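## Task

Take the milk bottle that sits on the cart and set it upright on the second level of the supply shelving, counting the lowest level as level one. It must stand directly behind the water bottle already on that level, meaning further back from the level's front edge. All other items on that level must still be on it at the end, each standing and none resting on another. Release the bottle and move the robot away afterwards. A bottle that topples or ends up leaning means failure, and the result only counts if it holds without the robot touching it.

## Robot and tools

Robot: a Hello Robot Stretch 3 with one arm. It has a two-wheel base (0.33 m long, 0.34 m wide), a lift that slides the arm up and down a mast, and a telescoping arm that reaches out to the robot's RIGHT side, ending in a wrist (yaw, pitch, roll) and a two-finger gripper. The base cannot strafe; to shift the gripper forward or back you drive the base. Turns pivot about the point midway between the drive wheels, 0.05 m behind the front edge. With the arm pulled in and the wrist folded, the robot sweeps a 0.28 m radius circle when turning; an unfolded level wrist reaches past it.

Frames: the base frame sits on the floor between the drive wheels, x forward, y left, z up. hand_pose is reported in it, located where the closed fingertips meet; with all wrist joints at zero its x axis is up, y points back along the arm to the mast, z toward the rear. Odometry frame is the base frame at scene start; its heading is positive leftward, range -3.142 to 3.142, and wheel slip counts as motion.

execute_actions: argument actions is a list holding zero or one action. An action may contain base, joints, or both, plus optional contact_limits; the parts begin at once and may finish at different times. base holds exactly one command, always a relative offset from the base's current measured position: {"translate_m": d} drives d metres straight, forward positive, range -1 to 1; {"rotate_rad": d} spins in place by d radians, counter-clockwise (left) positive, range -3.2 to 3.2. joints is a dictionary of absolute targets keyed by joint name (any subset): lift_m 0 to 1.1 (arm height on mast); arm_m 0 to 0.52 (extension); wrist_yaw_rad -1.345 to 4.42 (0 along the arm, positive toward the front, 3.0 stowed over the base); wrist_pitch_rad -1.57 to 0.451 (0 level, negative tips fingers down); wrist_roll_rad -2.911 to 2.911 (0 fingers side by side and level); gripper_m -0.089 to 0.179 (larger is more open; the actual fingertip gap is about 0.007 less when almost shut, 0.025 less when fully open, and zero under 0.007); head_pan_rad -3.953 to 1.73 (0 forward, positive left, -1.57 faces along the arm); head_tilt_rad -1.53 to 0.419 (0 level, negative down). contact_limits takes only arm_m: an effort percentage (1 to 100) at which arm motion halts with contact_stop; negative sense when retracting; small values are gentle but may stop immediately. It also caps holding force until the next action. cameras selects which images return: head_camera, nav_camera, wrist_camera or all; omitted or null gives all, [] none. An empty actions list just reports state. Unknown keys or out-of-range numbers reject the whole call with no motion. A joint or base left out of an action may keep pushing toward an older target without that showing in its status. If a result reports a stop, later motion calls in that same reply are skipped.

wait: seconds 0 to 10; sends nothing new and returns state and images. zoom_image: camera plus region [x0, y0, x1, y1] in pixels of that camera's latest full image, top-left origin, no more than 504 by 504. finished_scene: scene number; ends the scene for good and reports success, then gives the next task. Ending a reply without any tool call ends everything.

Images: head_camera 896x504 pinhole, nav_camera 672x504 fisheye, both moved by the head joints; wrist_camera 644x364 on the gripper.

Result lines: joint_positions (tolerances for done: lift and arm ±0.004, wrist yaw/roll ±0.02, pitch ±0.05, gripper ±0.004, head ±0.02). base_status and joint_status give how each motion ended: done (for the base, wheels turned the commanded amount even if slipping), off_target (stopped short and perhaps still pushing), contact_stop (lift or arm hit something firmly and is now slack until recommanded; a loaded slack lift can sag, and closing fingers on a surface lifts it), time_out, torque_fault (a wrist servo overloaded and is limp for 10 s). on_its_own covers joints not commanded; its held at value is the target, not the position. motor_effort is percent of maximum, positive toward higher values, bracket is peak; readings carry fixed and random errors; an effort outside its rest range suggests contact or load. Positive wheel effort pushes forward. lidar_m: 12 distances in 30 degree sectors from the base origin, first straight ahead then counter-clockwise (4th left, 7th behind, 10th right), in a plane 0.17 m high, 0.15 to 12 m, blind to clear objects and the robot; the mast and low parts can hide sectors 5, 6, 9, 10; - means nothing seen. wrist_depth_mm (45 to 1000) and head_depth_mm (280 to 4000, sideways image) are 7x7 grids of median depths from top left. base_tilt in degrees, forward and right positive, offset up to about 4 degrees. turned_by_wheels and turned_by_imu give turning since last result.

Gripping: command gripper_m below the object's width (lower squeezes harder, but a stall guard may weaken grip so heavy items slip; resend a different value to squeeze again). To let go, open to at least 0.02 above where the fingers made contact. Neither reading nor done status proves a hold; check images.

Speed: fast base motion (0.30 m/s, 1.9 rad/s) only with lift_m under 0.30, arm_m under 0.03 and wrist_yaw_rad over 2.54; otherwise 0.10 m/s and 0.63 rad/s.

Cautions: fold or unfold the wrist only with lift_m in 0.32 to 0.95, wrist_pitch_rad -0.4 and roll near 0; once folded the lift may go down to 0.25. With yaw below -0.4 keep pitch at -0.5 or lower. The base, wrist and head never stop on contact. Pushing with the arm against something rigid while the gripper is above about 0.45 m can tip the robot, more so with a raised contact limit or a repeated push. Do not drive while holding or pressing something fixed. If snagged, reverse the last move in small steps; if leaning, free the gripper, and lower lift_m to about 0.2 if still tipped. Avoid drops, knocking items over, slamming and heavy pushes. Occasionally loose objects get nudged by outside forces.

Each tool is called after "Call:" by a JSON object that holds its "name" and its "arguments", one argument or row to a line.

## Session

Call:
{"name": "execute_actions", "arguments": {
  "actions": [
    {"joints":{"head_pan_rad":1.5,"head_tilt_rad":-0.4}}
  ],
  "cameras": ["nav_camera"]
}}

Call:
{"name": "execute_actions", "arguments": {
  "actions": [
    {"joints":{"head_pan_rad":-0.6}}
  ],
  "cameras": ["nav_camera"]
}}

Call:
{"name": "execute_actions", "arguments": {
  "actions": [
    {"joints":{"head_pan_rad":-2.7}}
  ],
  "cameras": ["nav_camera"]
}}

Scene clock: 1.30 s.
base_odometry: x=+0.000 y=+0.000 heading=+0.000 (m, m, rad; odometry frame)
turned_by_wheels: +0.000 (rad since the last result)
turned_by_imu: +0.000 (rad since the last result)
base_tilt: forward=+1.6 right=-0.2 (deg)
lidar_m: 1.83 1.83 1.80 2.07 2.28 2.26 2.15 1.26 1.24 1.65 2.26 1.74
head_depth_mm: 1791 1893 2000 2104 2225 1810 1447 / 1881 1977 2117 2279 2308 1802 1431 / 1983 2103 2235 2384 2374 1771 1435 / 2083 2242 2314 2224 2283 1774 1424 / 2239 2381 2467 2376 2328 1769 1413 / 2355 2541 2758 2948 2371 1758 1422 / 2544 2757 2956 3102 2310 1764 1408
base_status: not commanded
joint_positions: lift_m=+0.453 arm_m=-0.002 wrist_yaw_rad=+3.089 wrist_pitch_rad=-0.465 wrist_roll_rad=+0.001 gripper_m=+0.037 head_pan_rad=+1.493 head_tilt_rad=-0.395
joint_status: all done
motor_effort: left_wheel=+0(0) right_wheel=+0(0) lift_m=+27(27) arm_m=-2(2) wrist_yaw_rad=+0(0) wrist_pitch_rad=+7(7) wrist_roll_rad=+1(1) gripper_m=+0(1) head_pan_rad=+4(47) head_tilt_rad=-3(35) (%)
hand_pose: x=-0.0097 y=+0.0747 z=+0.4553 quat_wxyz=(+0.182, +0.692, +0.145, +0.684) (m; base frame)
wrist_depth_mm: - - - - - - - / - - - - - - - / - - - - - - - / - 985 958 918 876 858 840 / 829 792 768 763 762 726 704 / 698 679 676 645 - 624 608 / 605 592 - - 561 547 538
pictures: nav_camera (sideways: a quarter turn counterclockwise sets it upright)
Images, in order (width x height): nav_camera 672x504.

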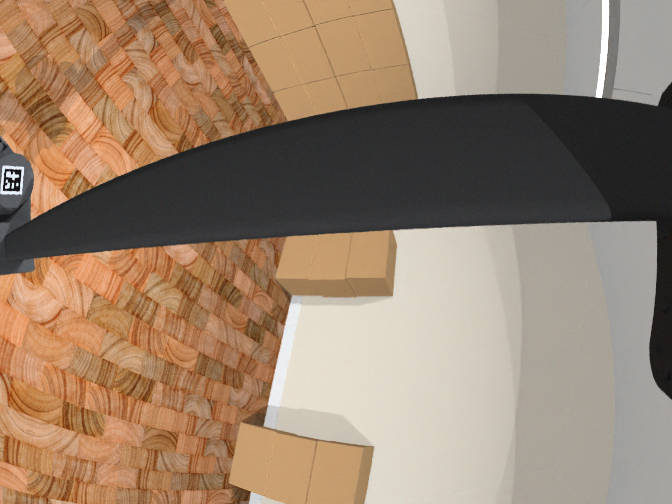

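Scene clock: 2.87 s.
base_odometry: x=+0.000 y=+0.000 heading=+0.000 (m, m, rad; odometry frame)
turned_by_wheels: +0.000 (rad since the last result)
turned_by_imu: +0.000 (rad since the last result)
base_tilt: forward=+1.6 right=-0.2 (deg)
lidar_m: 1.83 1.83 1.80 2.08 2.28 2.25 2.15 1.25 1.24 1.65 2.24 1.74
head_depth_mm: 1864 2007 2138 2284 2405 1795 1432 / 1818 1983 2145 2325 2373 1790 1434 / 1797 1963 1962 1965 2123 1793 1431 / 1801 1958 2057 2030 2145 1793 1433 / 1836 1970 2062 2027 2104 1773 1419 / 1825 1972 2077 1997 2150 1766 1414 / 1704 1756 1712 1914 2112 1764 1409
base_status: not commanded
joint_positions: lift_m=+0.453 arm_m=-0.002 wrist_yaw_rad=+3.089 wrist_pitch_rad=-0.465 wrist_roll_rad=+0.001 gripper_m=+0.037 head_pan_rad=-0.593 head_tilt_rad=-0.395
joint_status: all done
motor_effort: left_wheel=+0(0) right_wheel=+0(0) lift_m=+26(27) arm_m=-1(1) wrist_yaw_rad=+1(0) wrist_pitch_rad=+7(7) wrist_roll_rad=+1(1) gripper_m=+0(1) head_pan_rad=-4(46) head_tilt_rad=-3(3) (%)
hand_pose: x=-0.0097 y=+0.0747 z=+0.4553 quat_wxyz=(+0.182, +0.692, +0.145, +0.684) (m; base frame)
wrist_depth_mm: - - - - - - - / - - - - - - - / - - - - - - - / - 961 951 921 873 869 831 / 825 810 795 766 762 724 702 / 703 682 681 656 - 628 611 / 597 587 - - 565 550 536
pictures: nav_camera (sideways: a quarter turn counterclockwise sets it upright)
Images, in order (width x height): nav_camera 672x504.

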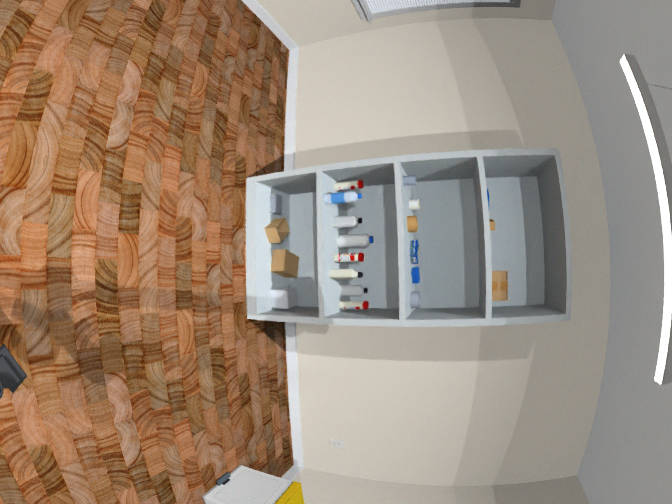

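Scene clock: 4.43 s.
base_odometry: x=+0.000 y=+0.000 heading=+0.000 (m, m, rad; odometry frame)
turned_by_wheels: +0.000 (rad since the last result)
turned_by_imu: +0.000 (rad since the last result)
base_tilt: forward=+1.6 right=-0.2 (deg)
lidar_m: 1.83 1.83 1.80 2.07 2.29 2.25 2.15 1.26 1.24 1.66 2.25 1.74
head_depth_mm: 1887 2051 2220 2459 2406 1796 1433 / 1776 1915 2076 2251 2369 1798 1435 / 1698 1812 1955 2117 2243 1794 1432 / 1615 1719 1850 1997 2131 1783 1422 / 1534 1639 1747 1704 1780 1668 1417 / 1456 1545 1659 1599 1632 1650 1416 / 1387 1474 1574 1584 1644 1708 1410
base_status: not commanded
joint_positions: lift_m=+0.453 arm_m=-0.002 wrist_yaw_rad=+3.089 wrist_pitch_rad=-0.465 wrist_roll_rad=+0.001 gripper_m=+0.037 head_pan_rad=-2.693 head_tilt_rad=-0.395
joint_status: all done
motor_effort: left_wheel=+0(0) right_wheel=+0(0) lift_m=+27(26) arm_m=-1(1) wrist_yaw_rad=+0(1) wrist_pitch_rad=+7(7) wrist_roll_rad=+1(1) gripper_m=+1(0) head_pan_rad=-3(49) head_tilt_rad=-3(3) (%)
hand_pose: x=-0.0097 y=+0.0747 z=+0.4553 quat_wxyz=(+0.182, +0.692, +0.145, +0.684) (m; base frame)
wrist_depth_mm: - - - - - - - / - - - - - - - / - - - - - - - / - 974 944 916 887 859 844 / 839 793 785 751 760 727 702 / 696 689 687 654 - 625 609 / 602 589 - - 555 550 537
pictures: nav_camera (sideways: a quarter turn counterclockwise sets it upright)
Images, in order (width x height): nav_camera 672x504.

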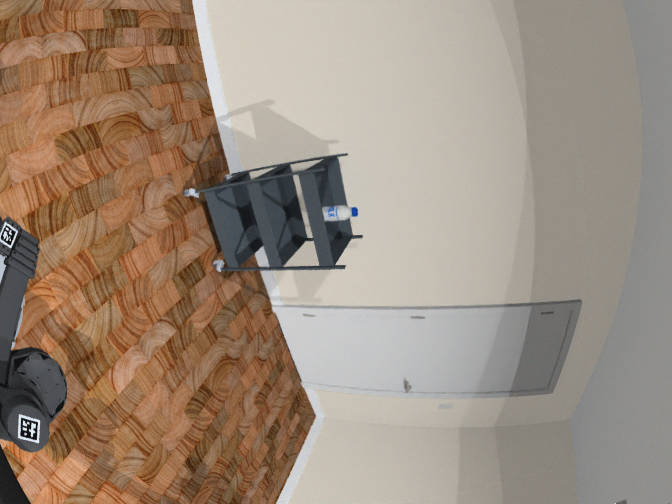

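Call:
{"name": "execute_actions", "arguments": {
  "actions": [
    {"base":{"rotate_rad":-2.1},"joints":{"lift_m":0.27,"head_pan_rad":-0.4,"head_tilt_rad":-0.5}}
  ],
  "cameras": ["nav_camera"]
}}

Scene clock: 20.40 s.
base_odometry: x=+0.000 y=+0.000 heading=-2.100 (m, m, rad; odometry frame)
turned_by_wheels: -2.100 (rad since the last result)
turned_by_imu: -2.048 (rad since the last result)
base_tilt: forward=+1.6 right=-0.2 (deg)
lidar_m: 1.26 1.66 2.25 1.73 2.39 1.83 1.80 2.07 2.28 2.26 2.12 1.24
head_depth_mm: 1584 1740 1895 2107 2064 1633 1328 / 1521 1681 1837 2044 2070 1616 1335 / 1493 1628 1750 1694 1779 1626 1326 / 1445 1575 1685 1687 1705 1614 1326 / 1404 1528 1633 1620 1694 1601 1321 / 1375 1474 1613 1757 1918 1596 1317 / 1331 1435 1554 1705 1839 1590 1304
base_status: done
joint_positions: lift_m=+0.270 arm_m=-0.002 wrist_yaw_rad=+3.089 wrist_pitch_rad=-0.466 wrist_roll_rad=+0.001 gripper_m=+0.037 head_pan_rad=-0.407 head_tilt_rad=-0.494
joint_status: all done
motor_effort: left_wheel=+2(9) right_wheel=-1(6) lift_m=+17(23) arm_m=-2(1) wrist_yaw_rad=+0(0) wrist_pitch_rad=+7(7) wrist_roll_rad=+1(1) gripper_m=+0(0) head_pan_rad=+4(46) head_tilt_rad=-4(18) (%)
hand_pose: x=-0.0097 y=+0.0746 z=+0.2726 quat_wxyz=(+0.182, +0.692, +0.145, +0.684) (m; base frame)
wrist_depth_mm: - - - - - - - / - - - - - 972 926 / 900 859 - 802 774 732 703 / 697 672 654 634 615 596 579 / 570 555 540 541 523 500 484 / 477 482 - - - 432 417 / 419 - - - 380 375 369
pictures: nav_camera (sideways: a quarter turn counterclockwise sets it upright)
Images, in order (width x height): nav_camera 672x504.

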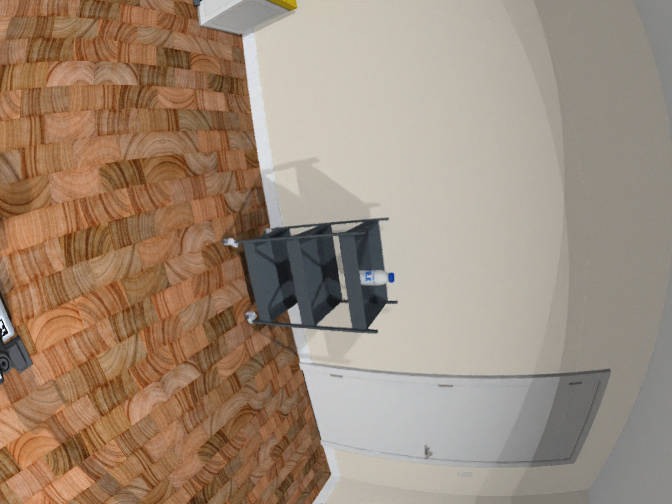

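Call:
{"name": "execute_actions", "arguments": {
  "actions": [
    {"base":{"rotate_rad":-0.42}}
  ],
  "cameras": []
}}

Call:
{"name": "execute_actions", "arguments": {
  "actions": [
    {"base":{"translate_m":0.7}}
  ],
  "cameras": []
}}

Call:
{"name": "execute_actions", "arguments": {
  "actions": [
    {"base":{"rotate_rad":1.61}}
  ],
  "cameras": []
}}

Call:
{"name": "execute_actions", "arguments": {
  "actions": [
    {"joints":{"lift_m":0.66,"head_pan_rad":-1.57,"head_tilt_rad":-0.7}}
  ],
  "cameras": []
}}

Call:
{"name": "execute_actions", "arguments": {
  "actions": [
    {"joints":{"wrist_yaw_rad":0,"wrist_pitch_rad":0,"gripper_m":0.12}}
  ],
  "cameras": ["nav_camera","wrist_camera"]
}}

Scene clock: 27.33 s.
base_odometry: x=+0.000 y=+0.000 heading=-2.520 (m, m, rad; odometry frame)
turned_by_wheels: -0.420 (rad since the last result)
turned_by_imu: -0.409 (rad since the last result)
base_tilt: forward=+1.6 right=-0.2 (deg)
lidar_m: 1.24 1.66 1.66 1.73 1.82 2.50 1.80 1.80 2.07 2.26 2.51 1.99
head_depth_mm: 2384 2633 2824 2857 2069 1621 1324 / 2141 2403 2676 2760 2054 1615 1333 / 1984 2177 2386 2571 2040 1608 1333 / 1799 1972 2160 2387 2049 1619 1319 / 1683 1820 1977 2167 2050 1608 1317 / 1576 1703 1823 1970 1834 1593 1317 / 1482 1567 1685 1605 1624 1547 1315
base_status: done
joint_positions: lift_m=+0.270 arm_m=-0.002 wrist_yaw_rad=+3.089 wrist_pitch_rad=-0.466 wrist_roll_rad=+0.001 gripper_m=+0.037 head_pan_rad=-0.407 head_tilt_rad=-0.494
joint_status: not commanded
motor_effort: left_wheel=+2(7) right_wheel=-1(5) lift_m=+16(16) arm_m=-1(2) wrist_yaw_rad=+0(0) wrist_pitch_rad=+7(7) wrist_roll_rad=+1(1) gripper_m=+1(0) head_pan_rad=+4(4) head_tilt_rad=-3(4) (%)
hand_pose: x=-0.0097 y=+0.0746 z=+0.2726 quat_wxyz=(+0.182, +0.692, +0.145, +0.684) (m; base frame)
wrist_depth_mm: - - - - - - - / - - - - - 949 927 / 906 867 - 792 752 734 705 / 689 674 652 630 615 591 576 / 566 552 541 536 520 499 484 / 476 486 - - - 427 420 / 423 - - - 380 376 368
pictures: none
No camera images: the call's "cameras" was empty. Leave "cameras" out to get every camera's image.

Scene clock: 31.37 s.
base_odometry: x=-0.569 y=-0.408 heading=-2.520 (m, m, rad; odometry frame)
turned_by_wheels: +0.000 (rad since the last result)
turned_by_imu: +0.004 (rad since the last result)
base_tilt: forward=+1.6 right=-0.2 (deg)
lidar_m: 0.57 0.56 1.13 1.41 2.24 2.32 2.48 2.60 2.42 2.18 2.09 0.67
head_depth_mm: 1398 1542 1752 2033 2067 1619 1327 / 1254 1383 1539 1770 1927 1617 1334 / 1145 1260 1385 1544 1753 1605 1332 / 1073 1176 1285 1414 1584 1613 1323 / 997 1080 1170 1284 961 1022 1078 / 925 998 1079 1167 989 864 964 / 867 929 1000 1083 954 743 910
base_status: done
joint_positions: lift_m=+0.270 arm_m=-0.002 wrist_yaw_rad=+3.089 wrist_pitch_rad=-0.466 wrist_roll_rad=+0.001 gripper_m=+0.037 head_pan_rad=-0.407 head_tilt_rad=-0.495
joint_status: not commanded
motor_effort: left_wheel=+1(9) right_wheel=-1(4) lift_m=+16(17) arm_m=-2(2) wrist_yaw_rad=+0(1) wrist_pitch_rad=+7(8) wrist_roll_rad=+1(1) gripper_m=+1(1) head_pan_rad=+3(5) head_tilt_rad=-3(4) (%)
hand_pose: x=-0.0097 y=+0.0746 z=+0.2726 quat_wxyz=(+0.182, +0.692, +0.145, +0.684) (m; base frame)
wrist_depth_mm: - - - - - - 870 / - - - - - 975 857 / 896 869 - 795 762 736 713 / 691 677 648 629 617 596 579 / 563 549 545 538 525 495 486 / 474 488 - - - 427 417 / 423 - - - 382 375 368
pictures: none
No camera images: the call's "cameras" was empty. Leave "cameras" out to get every camera's image.

Scene clock: 33.70 s.
base_odometry: x=-0.569 y=-0.408 heading=-0.910 (m, m, rad; odometry frame)
turned_by_wheels: +1.610 (rad since the last result)
turned_by_imu: +1.568 (rad since the last result)
base_tilt: forward=+1.6 right=-0.2 (deg)
lidar_m: 1.41 1.98 2.33 2.48 2.64 2.39 2.19 2.04 0.66 0.57 0.56 1.14
head_depth_mm: 979 1034 1095 1168 1243 1344 1331 / 1070 1138 1211 1295 1400 1489 1331 / 1181 1264 1363 1473 1604 1609 1321 / 1325 1424 1561 1688 1831 1608 1318 / 1501 1634 1784 1817 1830 1597 1312 / 1721 1894 2119 1816 1701 1603 1316 / 2028 2230 2434 2471 1882 1594 1312
base_status: done
joint_positions: lift_m=+0.270 arm_m=-0.002 wrist_yaw_rad=+3.089 wrist_pitch_rad=-0.466 wrist_roll_rad=+0.001 gripper_m=+0.037 head_pan_rad=-0.407 head_tilt_rad=-0.495
joint_status: not commanded
motor_effort: left_wheel=-2(8) right_wheel=+2(7) lift_m=+17(17) arm_m=-2(2) wrist_yaw_rad=-1(1) wrist_pitch_rad=+8(7) wrist_roll_rad=+1(1) gripper_m=+0(0) head_pan_rad=+5(4) head_tilt_rad=-3(4) (%)
hand_pose: x=-0.0097 y=+0.0746 z=+0.2726 quat_wxyz=(+0.182, +0.692, +0.145, +0.684) (m; base frame)
wrist_depth_mm: - - - - - - - / - - - - - 965 921 / 901 853 - 779 762 739 716 / 697 675 654 638 607 597 581 / 564 551 541 542 521 495 486 / 476 486 - - - 430 416 / 424 - - - 381 374 368
pictures: none
No camera images: the call's "cameras" was empty. Leave "cameras" out to get every camera's image.

Scene clock: 38.07 s.
base_odometry: x=-0.569 y=-0.408 heading=-0.910 (m, m, rad; odometry frame)
turned_by_wheels: +0.000 (rad since the last result)
turned_by_imu: +0.000 (rad since the last result)
base_tilt: forward=+1.6 right=-0.2 (deg)
lidar_m: 1.42 1.98 2.33 2.48 2.64 2.38 2.19 2.04 0.66 0.57 0.56 1.14
head_depth_mm: 931 1050 1211 1380 1612 1399 1202 / 908 1020 1161 973 1067 1303 1197 / 883 986 1113 1001 1065 1216 1185 / 857 963 1087 903 1058 1126 1193 / 839 938 1061 996 880 1029 1165 / 816 909 1024 1003 987 1314 1186 / 798 882 998 1136 1322 1378 1179
base_status: not commanded
joint_positions: lift_m=+0.660 arm_m=-0.002 wrist_yaw_rad=+3.089 wrist_pitch_rad=-0.466 wrist_roll_rad=+0.001 gripper_m=+0.037 head_pan_rad=-1.563 head_tilt_rad=-0.691
joint_status: all done
motor_effort: left_wheel=-2(2) right_wheel=+2(2) lift_m=+36(36) arm_m=-2(2) wrist_yaw_rad=+0(1) wrist_pitch_rad=+7(7) wrist_roll_rad=+1(1) gripper_m=+1(0) head_pan_rad=-4(48) head_tilt_rad=-6(27) (%)
hand_pose: x=-0.0097 y=+0.0746 z=+0.6616 quat_wxyz=(+0.182, +0.692, +0.145, +0.683) (m; base frame)
wrist_depth_mm: - - - - - - - / - - - - - - - / - - - - - - - / - - - - - - - / - - - - - 978 963 / 953 917 917 880 - 853 830 / 816 803 773 762 752 735 729
pictures: none
No camera images: the call's "cameras" was empty. Leave "cameras" out to get every camera's image.

Scene clock: 40.63 s.
base_odometry: x=-0.569 y=-0.408 heading=-0.910 (m, m, rad; odometry frame)
turned_by_wheels: +0.000 (rad since the last result)
turned_by_imu: +0.000 (rad since the last result)
base_tilt: forward=+1.6 right=-0.2 (deg)
lidar_m: 1.42 1.98 2.33 2.48 2.64 2.39 2.19 2.04 0.66 0.57 0.56 1.14
head_depth_mm: 932 1052 1208 1377 1592 1408 1209 / 905 1020 1158 973 1062 1305 1199 / 883 992 1111 1004 1064 1215 1196 / 857 966 1087 910 1061 1120 - / 838 935 1061 999 877 1163 1143 / 818 915 1021 1007 987 1323 1184 / 797 892 990 1135 1325 1367 1186
base_status: not commanded
joint_positions: lift_m=+0.660 arm_m=-0.002 wrist_yaw_rad=+0.002 wrist_pitch_rad=-0.022 wrist_roll_rad=+0.001 gripper_m=+0.120 head_pan_rad=-1.563 head_tilt_rad=-0.691
joint_status: all done
motor_effort: left_wheel=-2(2) right_wheel=+2(2) lift_m=+36(35) arm_m=-2(2) wrist_yaw_rad=-2(0) wrist_pitch_rad=+11(11) wrist_roll_rad=+1(1) gripper_m=+0(97) head_pan_rad=-4(5) head_tilt_rad=-6(5) (%)
hand_pose: x=-0.0210 y=-0.3989 z=+0.7684 quat_wxyz=(+0.707, +0.009, -0.707, -0.008) (m; base frame)
wrist_depth_mm: 604 636 679 712 768 812 865 / 627 661 703 742 800 849 897 / 644 685 721 752 835 878 933 / 663 693 649 417 620 471 979 / 694 716 345 363 388 964 - / 709 747 721 747 738 - - / 731 780 640 609 588 - -
pictures: nav_camera (sideways: a quarter turn counterclockwise sets it upright), wrist_camera
Images, in order (width x height): nav_camera 672x504, wrist_camera 644x364.

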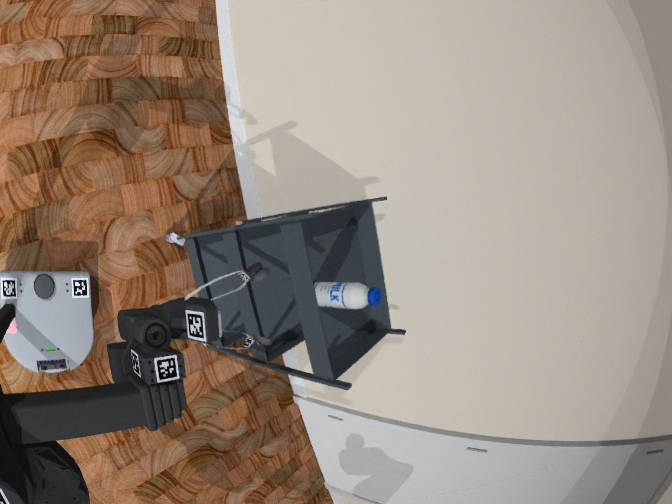

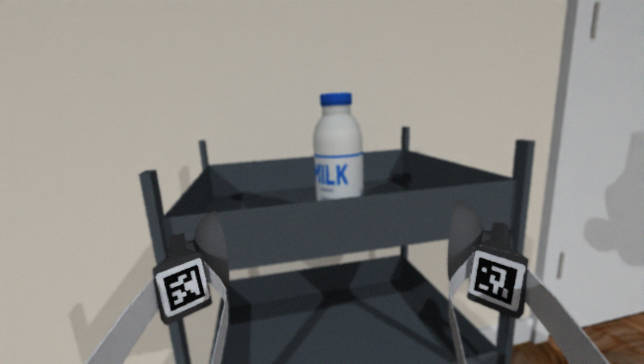

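Well aligned.

Call:
{"name": "execute_actions", "arguments": {
  "actions": [
    {"joints":{"arm_m":0.2}}
  ],
  "cameras": ["wrist_camera"]
}}

Scene clock: 46.03 s.
base_odometry: x=-0.569 y=-0.408 heading=-0.910 (m, m, rad; odometry frame)
turned_by_wheels: +0.000 (rad since the last result)
turned_by_imu: +0.000 (rad since the last result)
base_tilt: forward=+1.6 right=-0.2 (deg)
lidar_m: 1.42 1.97 2.33 2.48 2.65 2.40 2.19 2.04 0.66 0.57 0.56 1.14
head_depth_mm: 934 1054 1210 1386 1599 1396 1201 / 905 1021 1157 971 1037 - 1176 / 878 992 1108 1007 829 - 1197 / 858 962 1089 905 840 1128 1194 / 838 937 1057 1000 878 1161 1162 / 819 912 1021 1004 987 1320 1181 / 797 886 996 1137 1322 1368 1183
base_status: not commanded
joint_positions: lift_m=+0.660 arm_m=+0.200 wrist_yaw_rad=+0.001 wrist_pitch_rad=-0.022 wrist_roll_rad=+0.001 gripper_m=+0.120 head_pan_rad=-1.563 head_tilt_rad=-0.691
joint_status: all done
motor_effort: left_wheel=-2(2) right_wheel=+2(2) lift_m=+36(36) arm_m=+4(5) wrist_yaw_rad=+0(1) wrist_pitch_rad=+11(11) wrist_roll_rad=+1(1) gripper_m=+0(1) head_pan_rad=-4(4) head_tilt_rad=-5(6) (%)
hand_pose: x=-0.0213 y=-0.6003 z=+0.7686 quat_wxyz=(+0.707, +0.008, -0.707, -0.008) (m; base frame)
wrist_depth_mm: 454 479 508 539 571 612 655 / 468 494 526 544 592 636 686 / 481 509 541 205 618 668 710 / 498 517 539 203 519 687 746 / 508 388 448 211 399 326 280 / 245 307 310 221 257 - 200 / 214 151 158 165 178 193 214
pictures: wrist_camera
Images, in order (width x height): wrist_camera 644x364.

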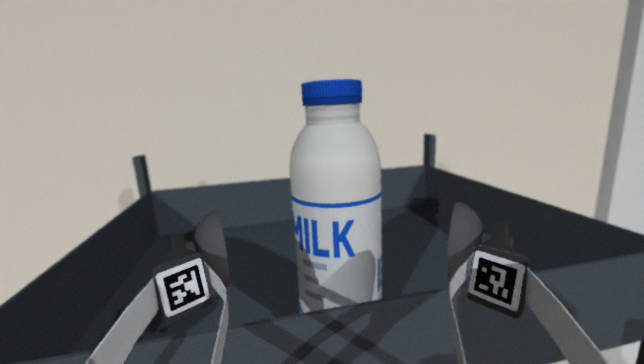

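Call:
{"name": "execute_actions", "arguments": {
  "actions": [
    {"joints":{"arm_m":0.287,"lift_m":0.65}}
  ],
  "cameras": ["wrist_camera"]
}}

Call:
{"name": "execute_actions", "arguments": {
  "actions": [
    {"joints":{"gripper_m":-0.02}}
  ],
  "cameras": []
}}

Call:
{"name": "execute_actions", "arguments": {
  "actions": [
    {"joints":{"lift_m":0.75,"wrist_pitch_rad":0.05}}
  ],
  "cameras": []
}}

Call:
{"name": "execute_actions", "arguments": {
  "actions": [
    {"joints":{"arm_m":0.0,"head_pan_rad":0,"head_tilt_rad":-0.5}}
  ],
  "cameras": ["wrist_camera"]
}}

Call:
{"name": "execute_actions", "arguments": {
  "actions": [
    {"base":{"rotate_rad":0.95}}
  ],
  "cameras": []
}}

Call:
{"name": "execute_actions", "arguments": {
  "actions": [
    {"base":{"translate_m":1.0}}
  ],
  "cameras": ["nav_camera"]
}}

Scene clock: 52.93 s.
base_odometry: x=-0.569 y=-0.408 heading=-0.910 (m, m, rad; odometry frame)
turned_by_wheels: +0.000 (rad since the last result)
turned_by_imu: +0.000 (rad since the last result)
base_tilt: forward=+1.6 right=-0.2 (deg)
lidar_m: 1.42 1.97 2.33 2.49 2.64 2.39 2.18 2.04 0.66 0.57 0.56 1.14
head_depth_mm: 930 1053 1210 1379 1591 1395 1212 / 906 1015 1157 977 949 - 1169 / 886 992 1110 1008 - 1218 1192 / 862 961 1088 910 1056 1141 1185 / 837 933 1059 1003 879 1159 1165 / 819 913 1021 1004 991 1318 1183 / 798 887 995 1139 1326 1373 1182
base_status: not commanded
joint_positions: lift_m=+0.650 arm_m=+0.287 wrist_yaw_rad=+0.001 wrist_pitch_rad=-0.021 wrist_roll_rad=+0.001 gripper_m=+0.120 head_pan_rad=-1.563 head_tilt_rad=-0.691
joint_status: all done
motor_effort: left_wheel=-2(2) right_wheel=+2(2) lift_m=+17(32) arm_m=+4(5) wrist_yaw_rad=+0(0) wrist_pitch_rad=+10(11) wrist_roll_rad=+1(1) gripper_m=+1(2) head_pan_rad=-3(3) head_tilt_rad=-5(5) (%)
hand_pose: x=-0.0213 y=-0.6873 z=+0.7596 quat_wxyz=(+0.707, +0.008, -0.707, -0.008) (m; base frame)
wrist_depth_mm: 386 407 433 448 489 527 565 / 401 420 445 116 508 545 585 / 411 437 462 116 527 568 615 / 424 444 465 112 415 577 643 / 423 368 383 115 234 298 249 / 264 316 279 120 252 - 241 / 232 234 230 126 201 214 209
pictures: wrist_camera
Images, in order (width x height): wrist_camera 644x364.

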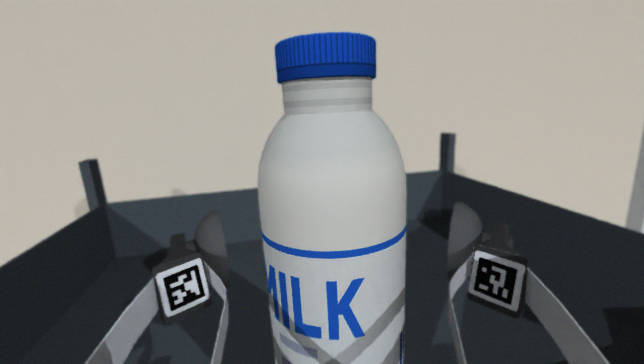

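Scene clock: 54.83 s.
base_odometry: x=-0.569 y=-0.408 heading=-0.910 (m, m, rad; odometry frame)
turned_by_wheels: +0.000 (rad since the last result)
turned_by_imu: +0.000 (rad since the last result)
base_tilt: forward=+1.6 right=-0.2 (deg)
lidar_m: 1.42 1.98 2.32 2.49 2.64 2.38 2.18 2.04 0.66 0.57 0.56 1.14
head_depth_mm: 931 1050 1211 1380 1598 1396 1210 / 907 1019 1163 973 947 - 1172 / 883 992 1110 1008 - 1218 1192 / 856 959 1086 908 1059 1145 1187 / 841 935 1062 997 874 1162 1164 / 817 909 1026 1004 989 1325 1184 / 795 882 993 1136 1312 1377 1183
base_status: not commanded
joint_positions: lift_m=+0.650 arm_m=+0.287 wrist_yaw_rad=+0.001 wrist_pitch_rad=-0.021 wrist_roll_rad=+0.001 gripper_m=-0.018 head_pan_rad=-1.563 head_tilt_rad=-0.691
joint_status: all done
motor_effort: left_wheel=-2(2) right_wheel=+1(2) lift_m=+17(16) arm_m=+4(5) wrist_yaw_rad=-1(0) wrist_pitch_rad=+11(10) wrist_roll_rad=+1(1) gripper_m=-43(100) head_pan_rad=-4(4) head_tilt_rad=-5(5) (%)
hand_pose: x=-0.0212 y=-0.6873 z=+0.7596 quat_wxyz=(+0.707, +0.008, -0.707, -0.007) (m; base frame)
wrist_depth_mm: 388 409 430 448 490 521 562 / 401 423 448 110 508 546 589 / 412 433 461 110 518 571 617 / 424 443 467 106 417 579 645 / 427 367 383 109 117 330 249 / 264 307 301 114 120 275 242 / 232 236 229 119 206 216 210
pictures: none
No camera images: the call's "cameras" was empty. Leave "cameras" out to get every camera's image.

Scene clock: 56.57 s.
base_odometry: x=-0.569 y=-0.408 heading=-0.910 (m, m, rad; odometry frame)
turned_by_wheels: +0.000 (rad since the last result)
turned_by_imu: +0.000 (rad since the last result)
base_tilt: forward=+1.6 right=-0.1 (deg)
lidar_m: 1.42 1.97 2.32 2.49 2.64 2.38 2.19 2.04 0.66 0.57 0.56 1.14
head_depth_mm: 929 1056 1215 1377 1630 - - / 904 1018 1157 1063 - 1239 1196 / 880 992 1102 1082 1092 1218 1193 / 859 964 1063 936 1061 1134 1184 / 836 937 1058 1000 876 1159 1160 / 817 914 1021 998 990 1322 1179 / 798 885 995 1139 1317 1373 1181
base_status: not commanded
joint_positions: lift_m=+0.749 arm_m=+0.287 wrist_yaw_rad=+0.001 wrist_pitch_rad=-0.019 wrist_roll_rad=+0.001 gripper_m=-0.010 head_pan_rad=-1.563 head_tilt_rad=-0.691
joint_status: wrist_pitch_rad off_target (ended at -0.019, target +0.050); the others done
on_its_own: gripper_m is held at -0.012, not at your -0.020, by its stall guard, which is still easing; wrist_pitch_rad is at rest, and its effort (+34) is outside its rest range (-20 to +32)
motor_effort: left_wheel=-1(2) right_wheel=+1(1) lift_m=+39(41) arm_m=+4(4) wrist_yaw_rad=-1(0) wrist_pitch_rad=+34(36) wrist_roll_rad=+1(1) gripper_m=-38(42) head_pan_rad=-4(3) head_tilt_rad=-5(5) (%)
hand_pose: x=-0.0211 y=-0.6874 z=+0.8591 quat_wxyz=(+0.707, +0.007, -0.707, -0.007) (m; base frame)
wrist_depth_mm: 387 404 430 446 488 527 567 / 399 420 448 109 510 545 594 / 410 433 463 110 528 567 616 / 421 449 472 105 545 592 647 / 435 463 483 109 116 621 674 / 455 393 395 114 120 632 704 / 461 343 367 120 324 322 716
pictures: none
No camera images: the call's "cameras" was empty. Leave "cameras" out to get every camera's image.

Scene clock: 59.90 s.
base_odometry: x=-0.569 y=-0.408 heading=-0.910 (m, m, rad; odometry frame)
turned_by_wheels: +0.000 (rad since the last result)
turned_by_imu: +0.000 (rad since the last result)
base_tilt: forward=+1.6 right=-0.2 (deg)
lidar_m: 1.42 1.98 2.32 2.48 2.64 2.38 2.18 2.05 0.66 0.57 0.56 1.14
head_depth_mm: 1537 1590 1648 1694 1768 1608 1322 / 1841 1905 2011 1814 1782 1603 1317 / 2153 2322 2493 1802 1772 1582 1318 / 2140 2292 2523 2600 1970 1589 1312 / 2050 2246 2448 2597 2016 1585 1310 / 2003 2156 2378 2499 1995 1590 1307 / 1969 2125 2299 2468 1983 1572 1295
base_status: not commanded
joint_positions: lift_m=+0.749 arm_m=+0.000 wrist_yaw_rad=+0.000 wrist_pitch_rad=-0.019 wrist_roll_rad=+0.001 gripper_m=+0.009 head_pan_rad=-0.007 head_tilt_rad=-0.508
joint_status: all done
on_its_own: gripper_m is held at +0.007, not at your -0.020, by its stall guard, which is still easing; wrist_pitch_rad is at rest, and its effort (+35) is outside its rest range (-20 to +32)
motor_effort: left_wheel=-2(2) right_wheel=+1(1) lift_m=+40(39) arm_m=-7(7) wrist_yaw_rad=+0(1) wrist_pitch_rad=+35(35) wrist_roll_rad=+1(1) gripper_m=-29(37) head_pan_rad=+4(46) head_tilt_rad=+5(24) (%)
hand_pose: x=-0.0214 y=-0.4011 z=+0.8591 quat_wxyz=(+0.707, +0.007, -0.707, -0.007) (m; base frame)
wrist_depth_mm: 605 642 675 699 765 818 875 / 624 649 697 110 796 852 897 / 649 675 719 111 825 879 925 / 671 703 738 106 845 932 999 / 685 729 662 110 116 927 - / 707 746 - 115 122 - - / 731 774 371 121 644 - -
pictures: wrist_camera
Images, in order (width x height): wrist_camera 644x364.

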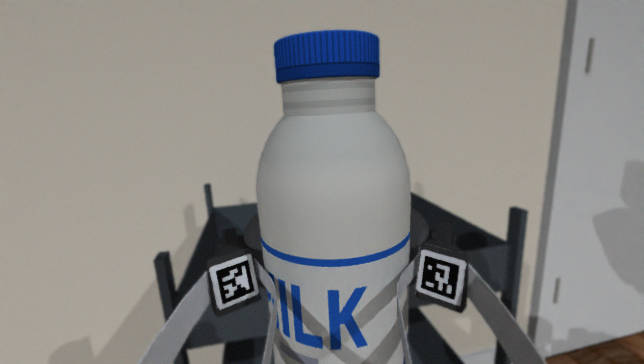

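Scene clock: 62.37 s.
base_odometry: x=-0.569 y=-0.408 heading=+0.040 (m, m, rad; odometry frame)
turned_by_wheels: +0.950 (rad since the last result)
turned_by_imu: +0.929 (rad since the last result)
base_tilt: forward=+1.6 right=-0.2 (deg)
lidar_m: 2.26 2.49 2.49 2.57 2.37 2.35 0.69 0.58 0.56 1.09 1.41 1.98
head_depth_mm: 2050 2171 2244 2395 2047 1606 1320 / 2197 2326 2379 2488 2015 1593 1311 / 2019 2192 2342 2573 2006 1600 1317 / 2598 2793 3042 2620 2012 1592 1317 / 2795 3024 3371 2709 2016 1596 1306 / 2992 3271 3503 2716 1995 1579 1311 / 2791 2996 3228 2675 1967 1561 1308
base_status: done
joint_positions: lift_m=+0.749 arm_m=+0.000 wrist_yaw_rad=+0.000 wrist_pitch_rad=-0.019 wrist_roll_rad=+0.001 gripper_m=+0.020 head_pan_rad=-0.007 head_tilt_rad=-0.508
joint_status: not commanded
on_its_own: gripper_m is held at +0.021, not at your -0.020, by its stall guard, which is still easing; wrist_pitch_rad is at rest, and its effort (+35) is outside its rest range (-20 to +32)
motor_effort: left_wheel=-1(4) right_wheel=+1(3) lift_m=+39(39) arm_m=-6(7) wrist_yaw_rad=+1(0) wrist_pitch_rad=+35(35) wrist_roll_rad=+1(1) gripper_m=-3(30) head_pan_rad=+3(4) head_tilt_rad=+5(5) (%)
hand_pose: x=-0.0214 y=-0.4011 z=+0.8591 quat_wxyz=(+0.707, +0.007, -0.707, -0.007) (m; base frame)
wrist_depth_mm: - - - 867 758 638 558 / - - - 111 774 660 568 / - - - 112 790 691 583 / - - - 107 783 705 601 / - - - 110 117 718 620 / - - - 116 121 731 634 / - - - 122 880 810 652
pictures: none
No camera images: the call's "cameras" was empty. Leave "cameras" out to get every camera's image.

Scene clock: 73.43 s.
base_odometry: x=+0.430 y=-0.368 heading=+0.040 (m, m, rad; odometry frame)
turned_by_wheels: +0.000 (rad since the last result)
turned_by_imu: +0.004 (rad since the last result)
base_tilt: forward=+1.6 right=-0.2 (deg)
lidar_m: 1.33 2.18 1.86 2.36 2.86 2.84 1.48 1.40 1.31 1.31 1.15 1.27
head_depth_mm: 1372 1467 1386 1571 1711 1509 1322 / 1191 1338 1482 1485 1778 1558 1316 / 1603 1242 1361 1478 1700 1594 1312 / 1747 1890 2056 2239 2010 1590 1315 / 1884 2049 2239 2426 2006 1583 1311 / 2041 2236 2514 2576 2006 1580 1309 / 2150 2310 2500 2580 1982 1569 1299
base_status: done
joint_positions: lift_m=+0.749 arm_m=+0.000 wrist_yaw_rad=+0.000 wrist_pitch_rad=-0.019 wrist_roll_rad=+0.001 gripper_m=+0.026 head_pan_rad=-0.007 head_tilt_rad=-0.507
joint_status: not commanded
on_its_own: gripper_m is held at +0.024, not at your -0.020, by its stall guard, which is not easing now; wrist_pitch_rad is at rest, and its effort (+35) is outside its rest range (-20 to +32)
motor_effort: left_wheel=-2(3) right_wheel=+2(5) lift_m=+39(40) arm_m=-7(7) wrist_yaw_rad=+0(0) wrist_pitch_rad=+35(35) wrist_roll_rad=+1(1) gripper_m=-22(23) head_pan_rad=+3(3) head_tilt_rad=+4(4) (%)
hand_pose: x=-0.0214 y=-0.4011 z=+0.8591 quat_wxyz=(+0.707, +0.007, -0.707, -0.007) (m; base frame)
wrist_depth_mm: - - - - - - 970 / - - - 111 - - - / - - - 112 - - - / - - - 107 - - - / - - - 111 118 - - / - - - 117 122 - - / - - - 122 - - -
pictures: nav_camera (sideways: a quarter turn counterclockwise sets it upright)
Images, in order (width x height): nav_camera 672x504.

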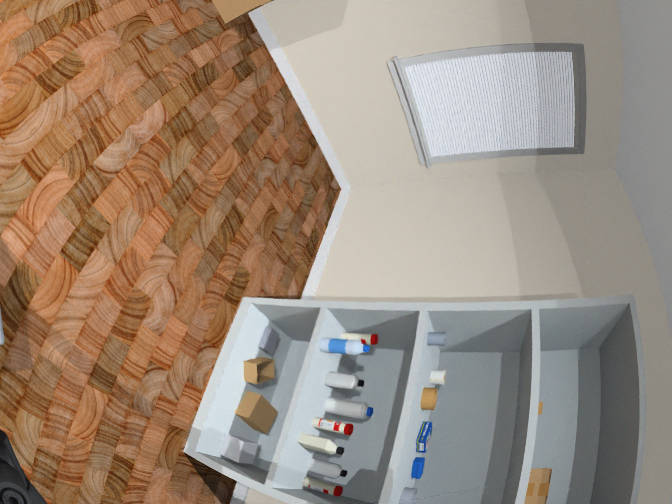

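Call:
{"name": "execute_actions", "arguments": {
  "actions": [
    {"base":{"translate_m":0.75}}
  ],
  "cameras": []
}}

Call:
{"name": "execute_actions", "arguments": {
  "actions": [
    {"base":{"rotate_rad":0.95},"joints":{"head_pan_rad":-1.57,"head_tilt_rad":-0.8}}
  ]
}}

Scene clock: 84.87 s.
base_odometry: x=+1.180 y=-0.338 heading=+0.040 (m, m, rad; odometry frame)
turned_by_wheels: +0.000 (rad since the last result)
turned_by_imu: +0.003 (rad since the last result)
base_tilt: forward=+1.6 right=-0.2 (deg)
lidar_m: 0.60 1.71 1.70 1.55 2.61 3.42 2.13 2.09 1.65 0.83 0.67 0.59
head_depth_mm: 455 497 572 626 854 898 761 / 960 1028 1087 604 675 790 839 / 1026 1102 1199 1310 1430 1517 1253 / 1101 1198 1308 1430 1589 1598 1315 / 1186 1295 1425 1580 1770 1586 1311 / 1296 1422 1573 1770 1929 1586 1308 / 1425 1580 1762 1987 1982 1578 1301
base_status: done
joint_positions: lift_m=+0.749 arm_m=+0.000 wrist_yaw_rad=+0.000 wrist_pitch_rad=-0.019 wrist_roll_rad=+0.001 gripper_m=+0.026 head_pan_rad=-0.007 head_tilt_rad=-0.507
joint_status: not commanded
on_its_own: gripper_m is held at +0.024, not at your -0.020, by its stall guard, which is not easing now; wrist_pitch_rad is at rest, and its effort (+35) is outside its rest range (-20 to +32)
motor_effort: left_wheel=-2(4) right_wheel=+2(5) lift_m=+39(40) arm_m=-7(7) wrist_yaw_rad=+0(0) wrist_pitch_rad=+35(35) wrist_roll_rad=+1(1) gripper_m=-23(22) head_pan_rad=+5(4) head_tilt_rad=+4(4) (%)
hand_pose: x=-0.0214 y=-0.4011 z=+0.8591 quat_wxyz=(+0.707, +0.007, -0.707, -0.007) (m; base frame)
wrist_depth_mm: 630 751 635 541 - - - / 325 386 503 111 - - - / 648 780 718 112 - - - / 659 797 756 108 - - - / 675 761 751 111 118 - - / 491 661 635 117 122 - - / 512 513 553 122 - - -
pictures: none
No camera images: the call's "cameras" was empty. Leave "cameras" out to get every camera's image.

Scene clock: 87.33 s.
base_odometry: x=+1.180 y=-0.338 heading=+0.990 (m, m, rad; odometry frame)
turned_by_wheels: +0.950 (rad since the last result)
turned_by_imu: +0.929 (rad since the last result)
base_tilt: forward=+1.6 right=-0.2 (deg)
lidar_m: 1.70 1.56 2.52 3.41 2.25 2.13 1.65 0.83 0.79 0.66 0.59 1.55
head_depth_mm: 826 710 595 996 948 1257 - / 839 657 591 1012 946 1271 - / 847 670 1117 956 886 1253 - / 824 695 1127 1055 542 - 1146 / 854 663 1127 1006 927 1246 1150 / 797 610 740 901 918 1227 1138 / 565 584 604 778 1505 1304 1132
base_status: done
joint_positions: lift_m=+0.749 arm_m=+0.000 wrist_yaw_rad=+0.000 wrist_pitch_rad=-0.019 wrist_roll_rad=+0.001 gripper_m=+0.026 head_pan_rad=-1.563 head_tilt_rad=-0.790
joint_status: all done
on_its_own: gripper_m is held at +0.024, not at your -0.020, by its stall guard, which is not easing now; wrist_pitch_rad is at rest, and its effort (+35) is outside its rest range (-20 to +32)
motor_effort: left_wheel=-2(8) right_wheel=+2(5) lift_m=+39(39) arm_m=-7(6) wrist_yaw_rad=-1(1) wrist_pitch_rad=+35(35) wrist_roll_rad=+1(1) gripper_m=-23(22) head_pan_rad=-4(48) head_tilt_rad=-6(34) (%)
hand_pose: x=-0.0214 y=-0.4011 z=+0.8591 quat_wxyz=(+0.707, +0.007, -0.707, -0.007) (m; base frame)
wrist_depth_mm: 533 330 344 677 268 264 256 / 814 298 330 111 435 567 659 / 851 348 608 112 708 706 684 / 882 344 545 108 723 731 705 / 936 364 496 111 118 769 686 / 989 371 447 117 122 498 453 / - 986 529 122 487 521 430
pictures: head_camera (sideways: a quarter turn clockwise sets it upright), nav_camera (sideways: a quarter turn counterclockwise sets it upright), wrist_camera
Images, in order (width x height): head_camera 896x504, nav_camera 672x504, wrist_camera 644x364.

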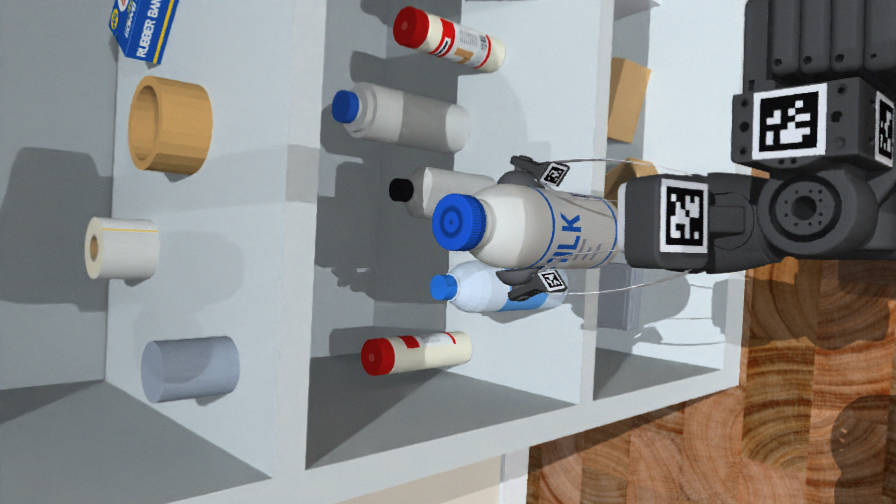

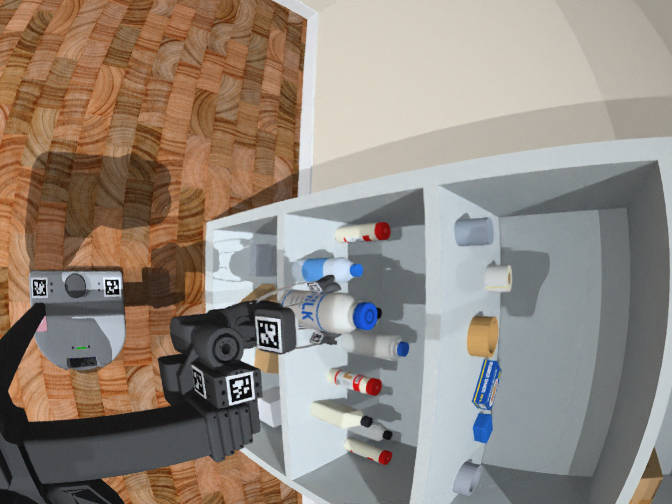

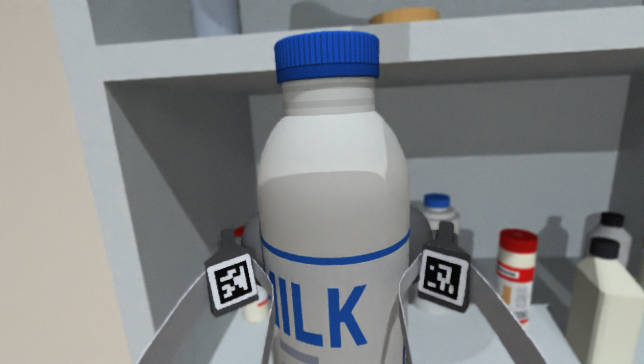

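Call:
{"name": "execute_actions", "arguments": {
  "actions": [
    {"base":{"rotate_rad":-0.07},"joints":{"lift_m":0.57}}
  ],
  "cameras": []
}}

Call:
{"name": "execute_actions", "arguments": {
  "actions": [
    {"base":{"translate_m":-0.12},"joints":{"arm_m":0.2}}
  ],
  "cameras": ["head_camera","wrist_camera"]
}}

Scene clock: 95.03 s.
base_odometry: x=+1.180 y=-0.338 heading=+0.920 (m, m, rad; odometry frame)
turned_by_wheels: -0.070 (rad since the last result)
turned_by_imu: -0.068 (rad since the last result)
base_tilt: forward=+1.6 right=-0.2 (deg)
lidar_m: 1.70 1.55 2.34 3.41 2.39 2.12 1.65 0.83 0.79 0.66 0.59 1.44
head_depth_mm: 843 712 1132 1021 945 1257 1156 / 851 682 926 1020 943 1253 1174 / 849 652 922 1017 918 1241 1168 / 851 698 1119 989 894 702 1123 / 833 694 1118 1073 891 1232 1142 / 846 605 915 983 938 1228 1139 / 721 632 634 732 949 1304 1139
base_status: done
joint_positions: lift_m=+0.570 arm_m=+0.000 wrist_yaw_rad=+0.000 wrist_pitch_rad=-0.018 wrist_roll_rad=+0.001 gripper_m=+0.026 head_pan_rad=-1.563 head_tilt_rad=-0.790
joint_status: all done
on_its_own: gripper_m is held at +0.024, not at your -0.020, by its stall guard, which is not easing now; wrist_pitch_rad is at rest, and its effort (+35) is outside its rest range (-20 to +32)
motor_effort: left_wheel=+2(3) right_wheel=-1(1) lift_m=+20(35) arm_m=-7(7) wrist_yaw_rad=+0(0) wrist_pitch_rad=+35(35) wrist_roll_rad=+1(1) gripper_m=-23(22) head_pan_rad=-4(4) head_tilt_rad=-6(6) (%)
hand_pose: x=-0.0215 y=-0.4011 z=+0.6802 quat_wxyz=(+0.707, +0.007, -0.707, -0.007) (m; base frame)
wrist_depth_mm: 296 427 685 681 682 675 667 / 296 419 709 112 706 711 658 / 302 413 504 112 533 726 542 / 314 411 338 108 540 501 409 / 590 406 516 111 118 484 421 / 923 377 345 116 122 362 349 / 955 349 587 122 339 742 650
pictures: none
No camera images: the call's "cameras" was empty. Leave "cameras" out to get every camera's image.

Scene clock: 97.73 s.
base_odometry: x=+1.107 y=-0.433 heading=+0.920 (m, m, rad; odometry frame)
turned_by_wheels: +0.000 (rad since the last result)
turned_by_imu: +0.000 (rad since the last result)
base_tilt: forward=+1.6 right=-0.2 (deg)
lidar_m: 1.82 1.66 2.50 3.40 2.23 2.03 1.53 1.55 0.75 0.66 0.65 1.45
head_depth_mm: 845 710 976 1024 949 1252 1158 / 842 705 1130 1016 938 1261 - / 840 699 1132 992 937 1248 1152 / 856 664 922 982 914 1242 1149 / 852 660 1123 985 940 1237 1147 / 821 689 1121 1038 897 1234 1146 / 842 686 911 986 932 1221 1141
base_status: done
joint_positions: lift_m=+0.570 arm_m=+0.200 wrist_yaw_rad=+0.000 wrist_pitch_rad=-0.018 wrist_roll_rad=+0.001 gripper_m=+0.026 head_pan_rad=-1.563 head_tilt_rad=-0.790
joint_status: all done
on_its_own: gripper_m is held at +0.024, not at your -0.020, by its stall guard, which is not easing now; wrist_pitch_rad is at rest, and its effort (+34) is outside its rest range (-20 to +32)
motor_effort: left_wheel=+2(3) right_wheel=-1(4) lift_m=+21(20) arm_m=+4(5) wrist_yaw_rad=+0(0) wrist_pitch_rad=+34(35) wrist_roll_rad=+1(1) gripper_m=-22(22) head_pan_rad=-4(4) head_tilt_rad=-6(6) (%)
hand_pose: x=-0.0215 y=-0.6004 z=+0.6802 quat_wxyz=(+0.707, +0.007, -0.707, -0.007) (m; base frame)
wrist_depth_mm: 438 508 511 505 512 507 500 / 436 531 532 112 529 528 522 / 430 548 548 112 536 543 479 / 436 570 292 108 275 561 239 / 356 540 295 111 117 456 217 / 359 397 311 116 122 357 222 / 293 306 295 122 262 281 231
pictures: head_camera (sideways: a quarter turn clockwise sets it upright), wrist_camera
Images, in order (width x height): head_camera 896x504, wrist_camera 644x364.

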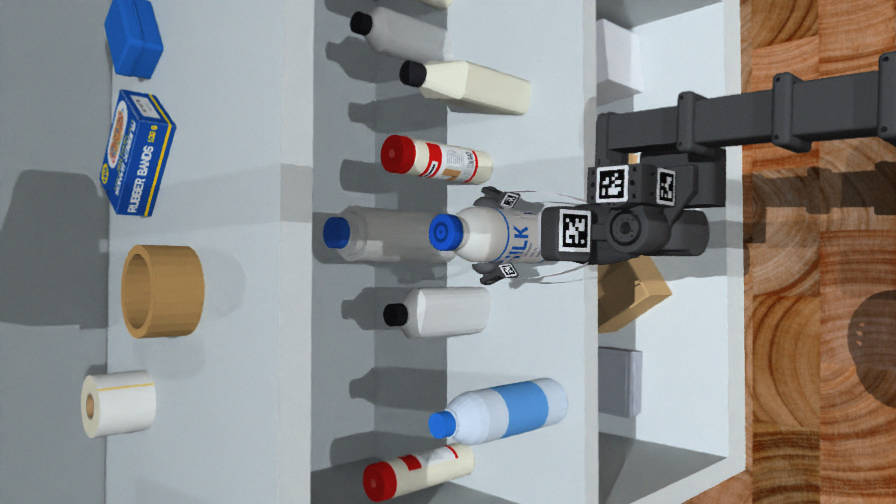

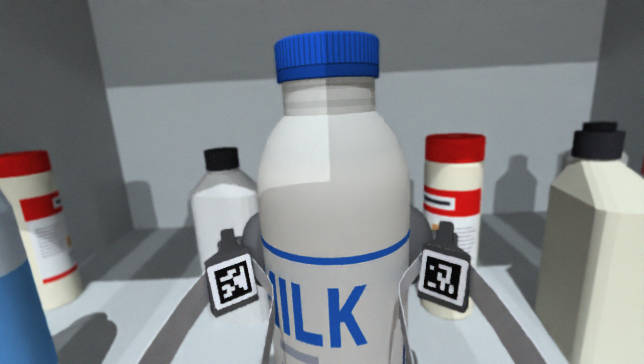

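Call:
{"name": "execute_actions", "arguments": {
  "actions": [
    {"joints":{"arm_m":0.315,"lift_m":0.53}}
  ],
  "cameras": []
}}

Call:
{"name": "execute_actions", "arguments": {
  "actions": [
    {"joints":{"lift_m":0.515}}
  ],
  "cameras": ["wrist_camera"]
}}

Scene clock: 103.03 s.
base_odometry: x=+1.107 y=-0.433 heading=+0.920 (m, m, rad; odometry frame)
turned_by_wheels: +0.000 (rad since the last result)
turned_by_imu: +0.000 (rad since the last result)
base_tilt: forward=+1.6 right=-0.2 (deg)
lidar_m: 1.82 1.66 2.51 3.42 2.23 2.03 1.53 1.55 0.75 0.66 0.65 1.45
head_depth_mm: 844 710 980 1022 947 1244 1151 / 841 706 1134 1022 944 1266 - / 841 700 1124 992 - 1252 1153 / 853 664 923 965 961 1246 1150 / 854 661 1125 988 937 1240 1149 / 821 690 1122 1042 896 1230 1147 / 842 687 914 985 931 1220 1135
base_status: not commanded
joint_positions: lift_m=+0.530 arm_m=+0.315 wrist_yaw_rad=+0.000 wrist_pitch_rad=-0.019 wrist_roll_rad=+0.001 gripper_m=+0.026 head_pan_rad=-1.563 head_tilt_rad=-0.790
joint_status: all done
on_its_own: gripper_m is held at +0.024, not at your -0.020, by its stall guard, which is not easing now; wrist_pitch_rad is at rest, and its effort (+35) is outside its rest range (-20 to +32)
motor_effort: left_wheel=+2(2) right_wheel=-1(1) lift_m=+21(20) arm_m=+4(6) wrist_yaw_rad=+0(1) wrist_pitch_rad=+35(35) wrist_roll_rad=+1(1) gripper_m=-22(23) head_pan_rad=-5(4) head_tilt_rad=-6(6) (%)
hand_pose: x=-0.0215 y=-0.7154 z=+0.6401 quat_wxyz=(+0.707, +0.007, -0.707, -0.007) (m; base frame)
wrist_depth_mm: 409 408 407 400 403 402 399 / 422 423 419 111 416 411 412 / 429 171 435 112 433 160 428 / 431 165 449 108 449 164 440 / 417 171 180 111 118 169 354 / 329 181 176 116 122 171 277 / 249 202 208 122 211 188 219
pictures: none
No camera images: the call's "cameras" was empty. Leave "cameras" out to get every camera's image.

Scene clock: 103.87 s.
base_odometry: x=+1.107 y=-0.433 heading=+0.920 (m, m, rad; odometry frame)
turned_by_wheels: +0.000 (rad since the last result)
turned_by_imu: +0.000 (rad since the last result)
base_tilt: forward=+1.6 right=-0.2 (deg)
lidar_m: 1.82 1.66 2.51 3.40 2.23 2.03 1.53 1.54 0.74 0.66 0.65 1.45
head_depth_mm: 844 710 978 1023 943 1243 1154 / 844 704 1136 1017 946 1263 1170 / 844 698 1131 994 - 1260 1148 / 852 666 923 953 939 1250 1149 / 852 662 1124 986 940 1239 1142 / 823 690 1114 1038 896 1236 1143 / 844 685 912 986 933 1218 1143
base_status: not commanded
joint_positions: lift_m=+0.515 arm_m=+0.315 wrist_yaw_rad=+0.000 wrist_pitch_rad=+0.007 wrist_roll_rad=+0.001 gripper_m=+0.026 head_pan_rad=-1.563 head_tilt_rad=-0.790
joint_status: all done
on_its_own: gripper_m is held at +0.024, not at your -0.020, by its stall guard, which is not easing now
motor_effort: left_wheel=+2(2) right_wheel=-1(1) lift_m=+18(19) arm_m=+4(5) wrist_yaw_rad=+1(1) wrist_pitch_rad=+22(35) wrist_roll_rad=+1(1) gripper_m=-21(23) head_pan_rad=-3(3) head_tilt_rad=-6(6) (%)
hand_pose: x=-0.0215 y=-0.7160 z=+0.6319 quat_wxyz=(+0.707, -0.002, -0.707, +0.002) (m; base frame)
wrist_depth_mm: 408 414 411 402 405 407 405 / 424 422 423 114 420 165 413 / 431 170 440 113 433 160 425 / 431 164 448 109 447 164 443 / 417 170 180 112 118 168 350 / 322 178 175 116 122 170 260 / 241 195 208 121 203 186 211
pictures: wrist_camera
Images, in order (width x height): wrist_camera 644x364.

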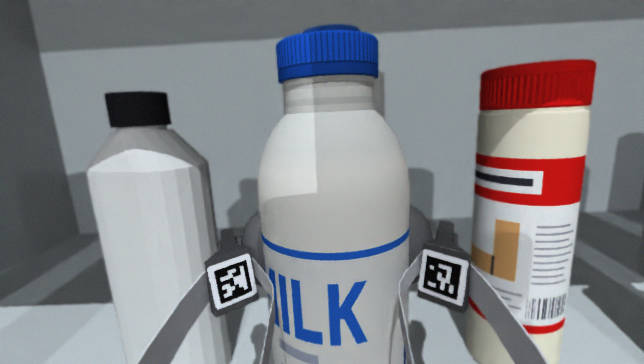

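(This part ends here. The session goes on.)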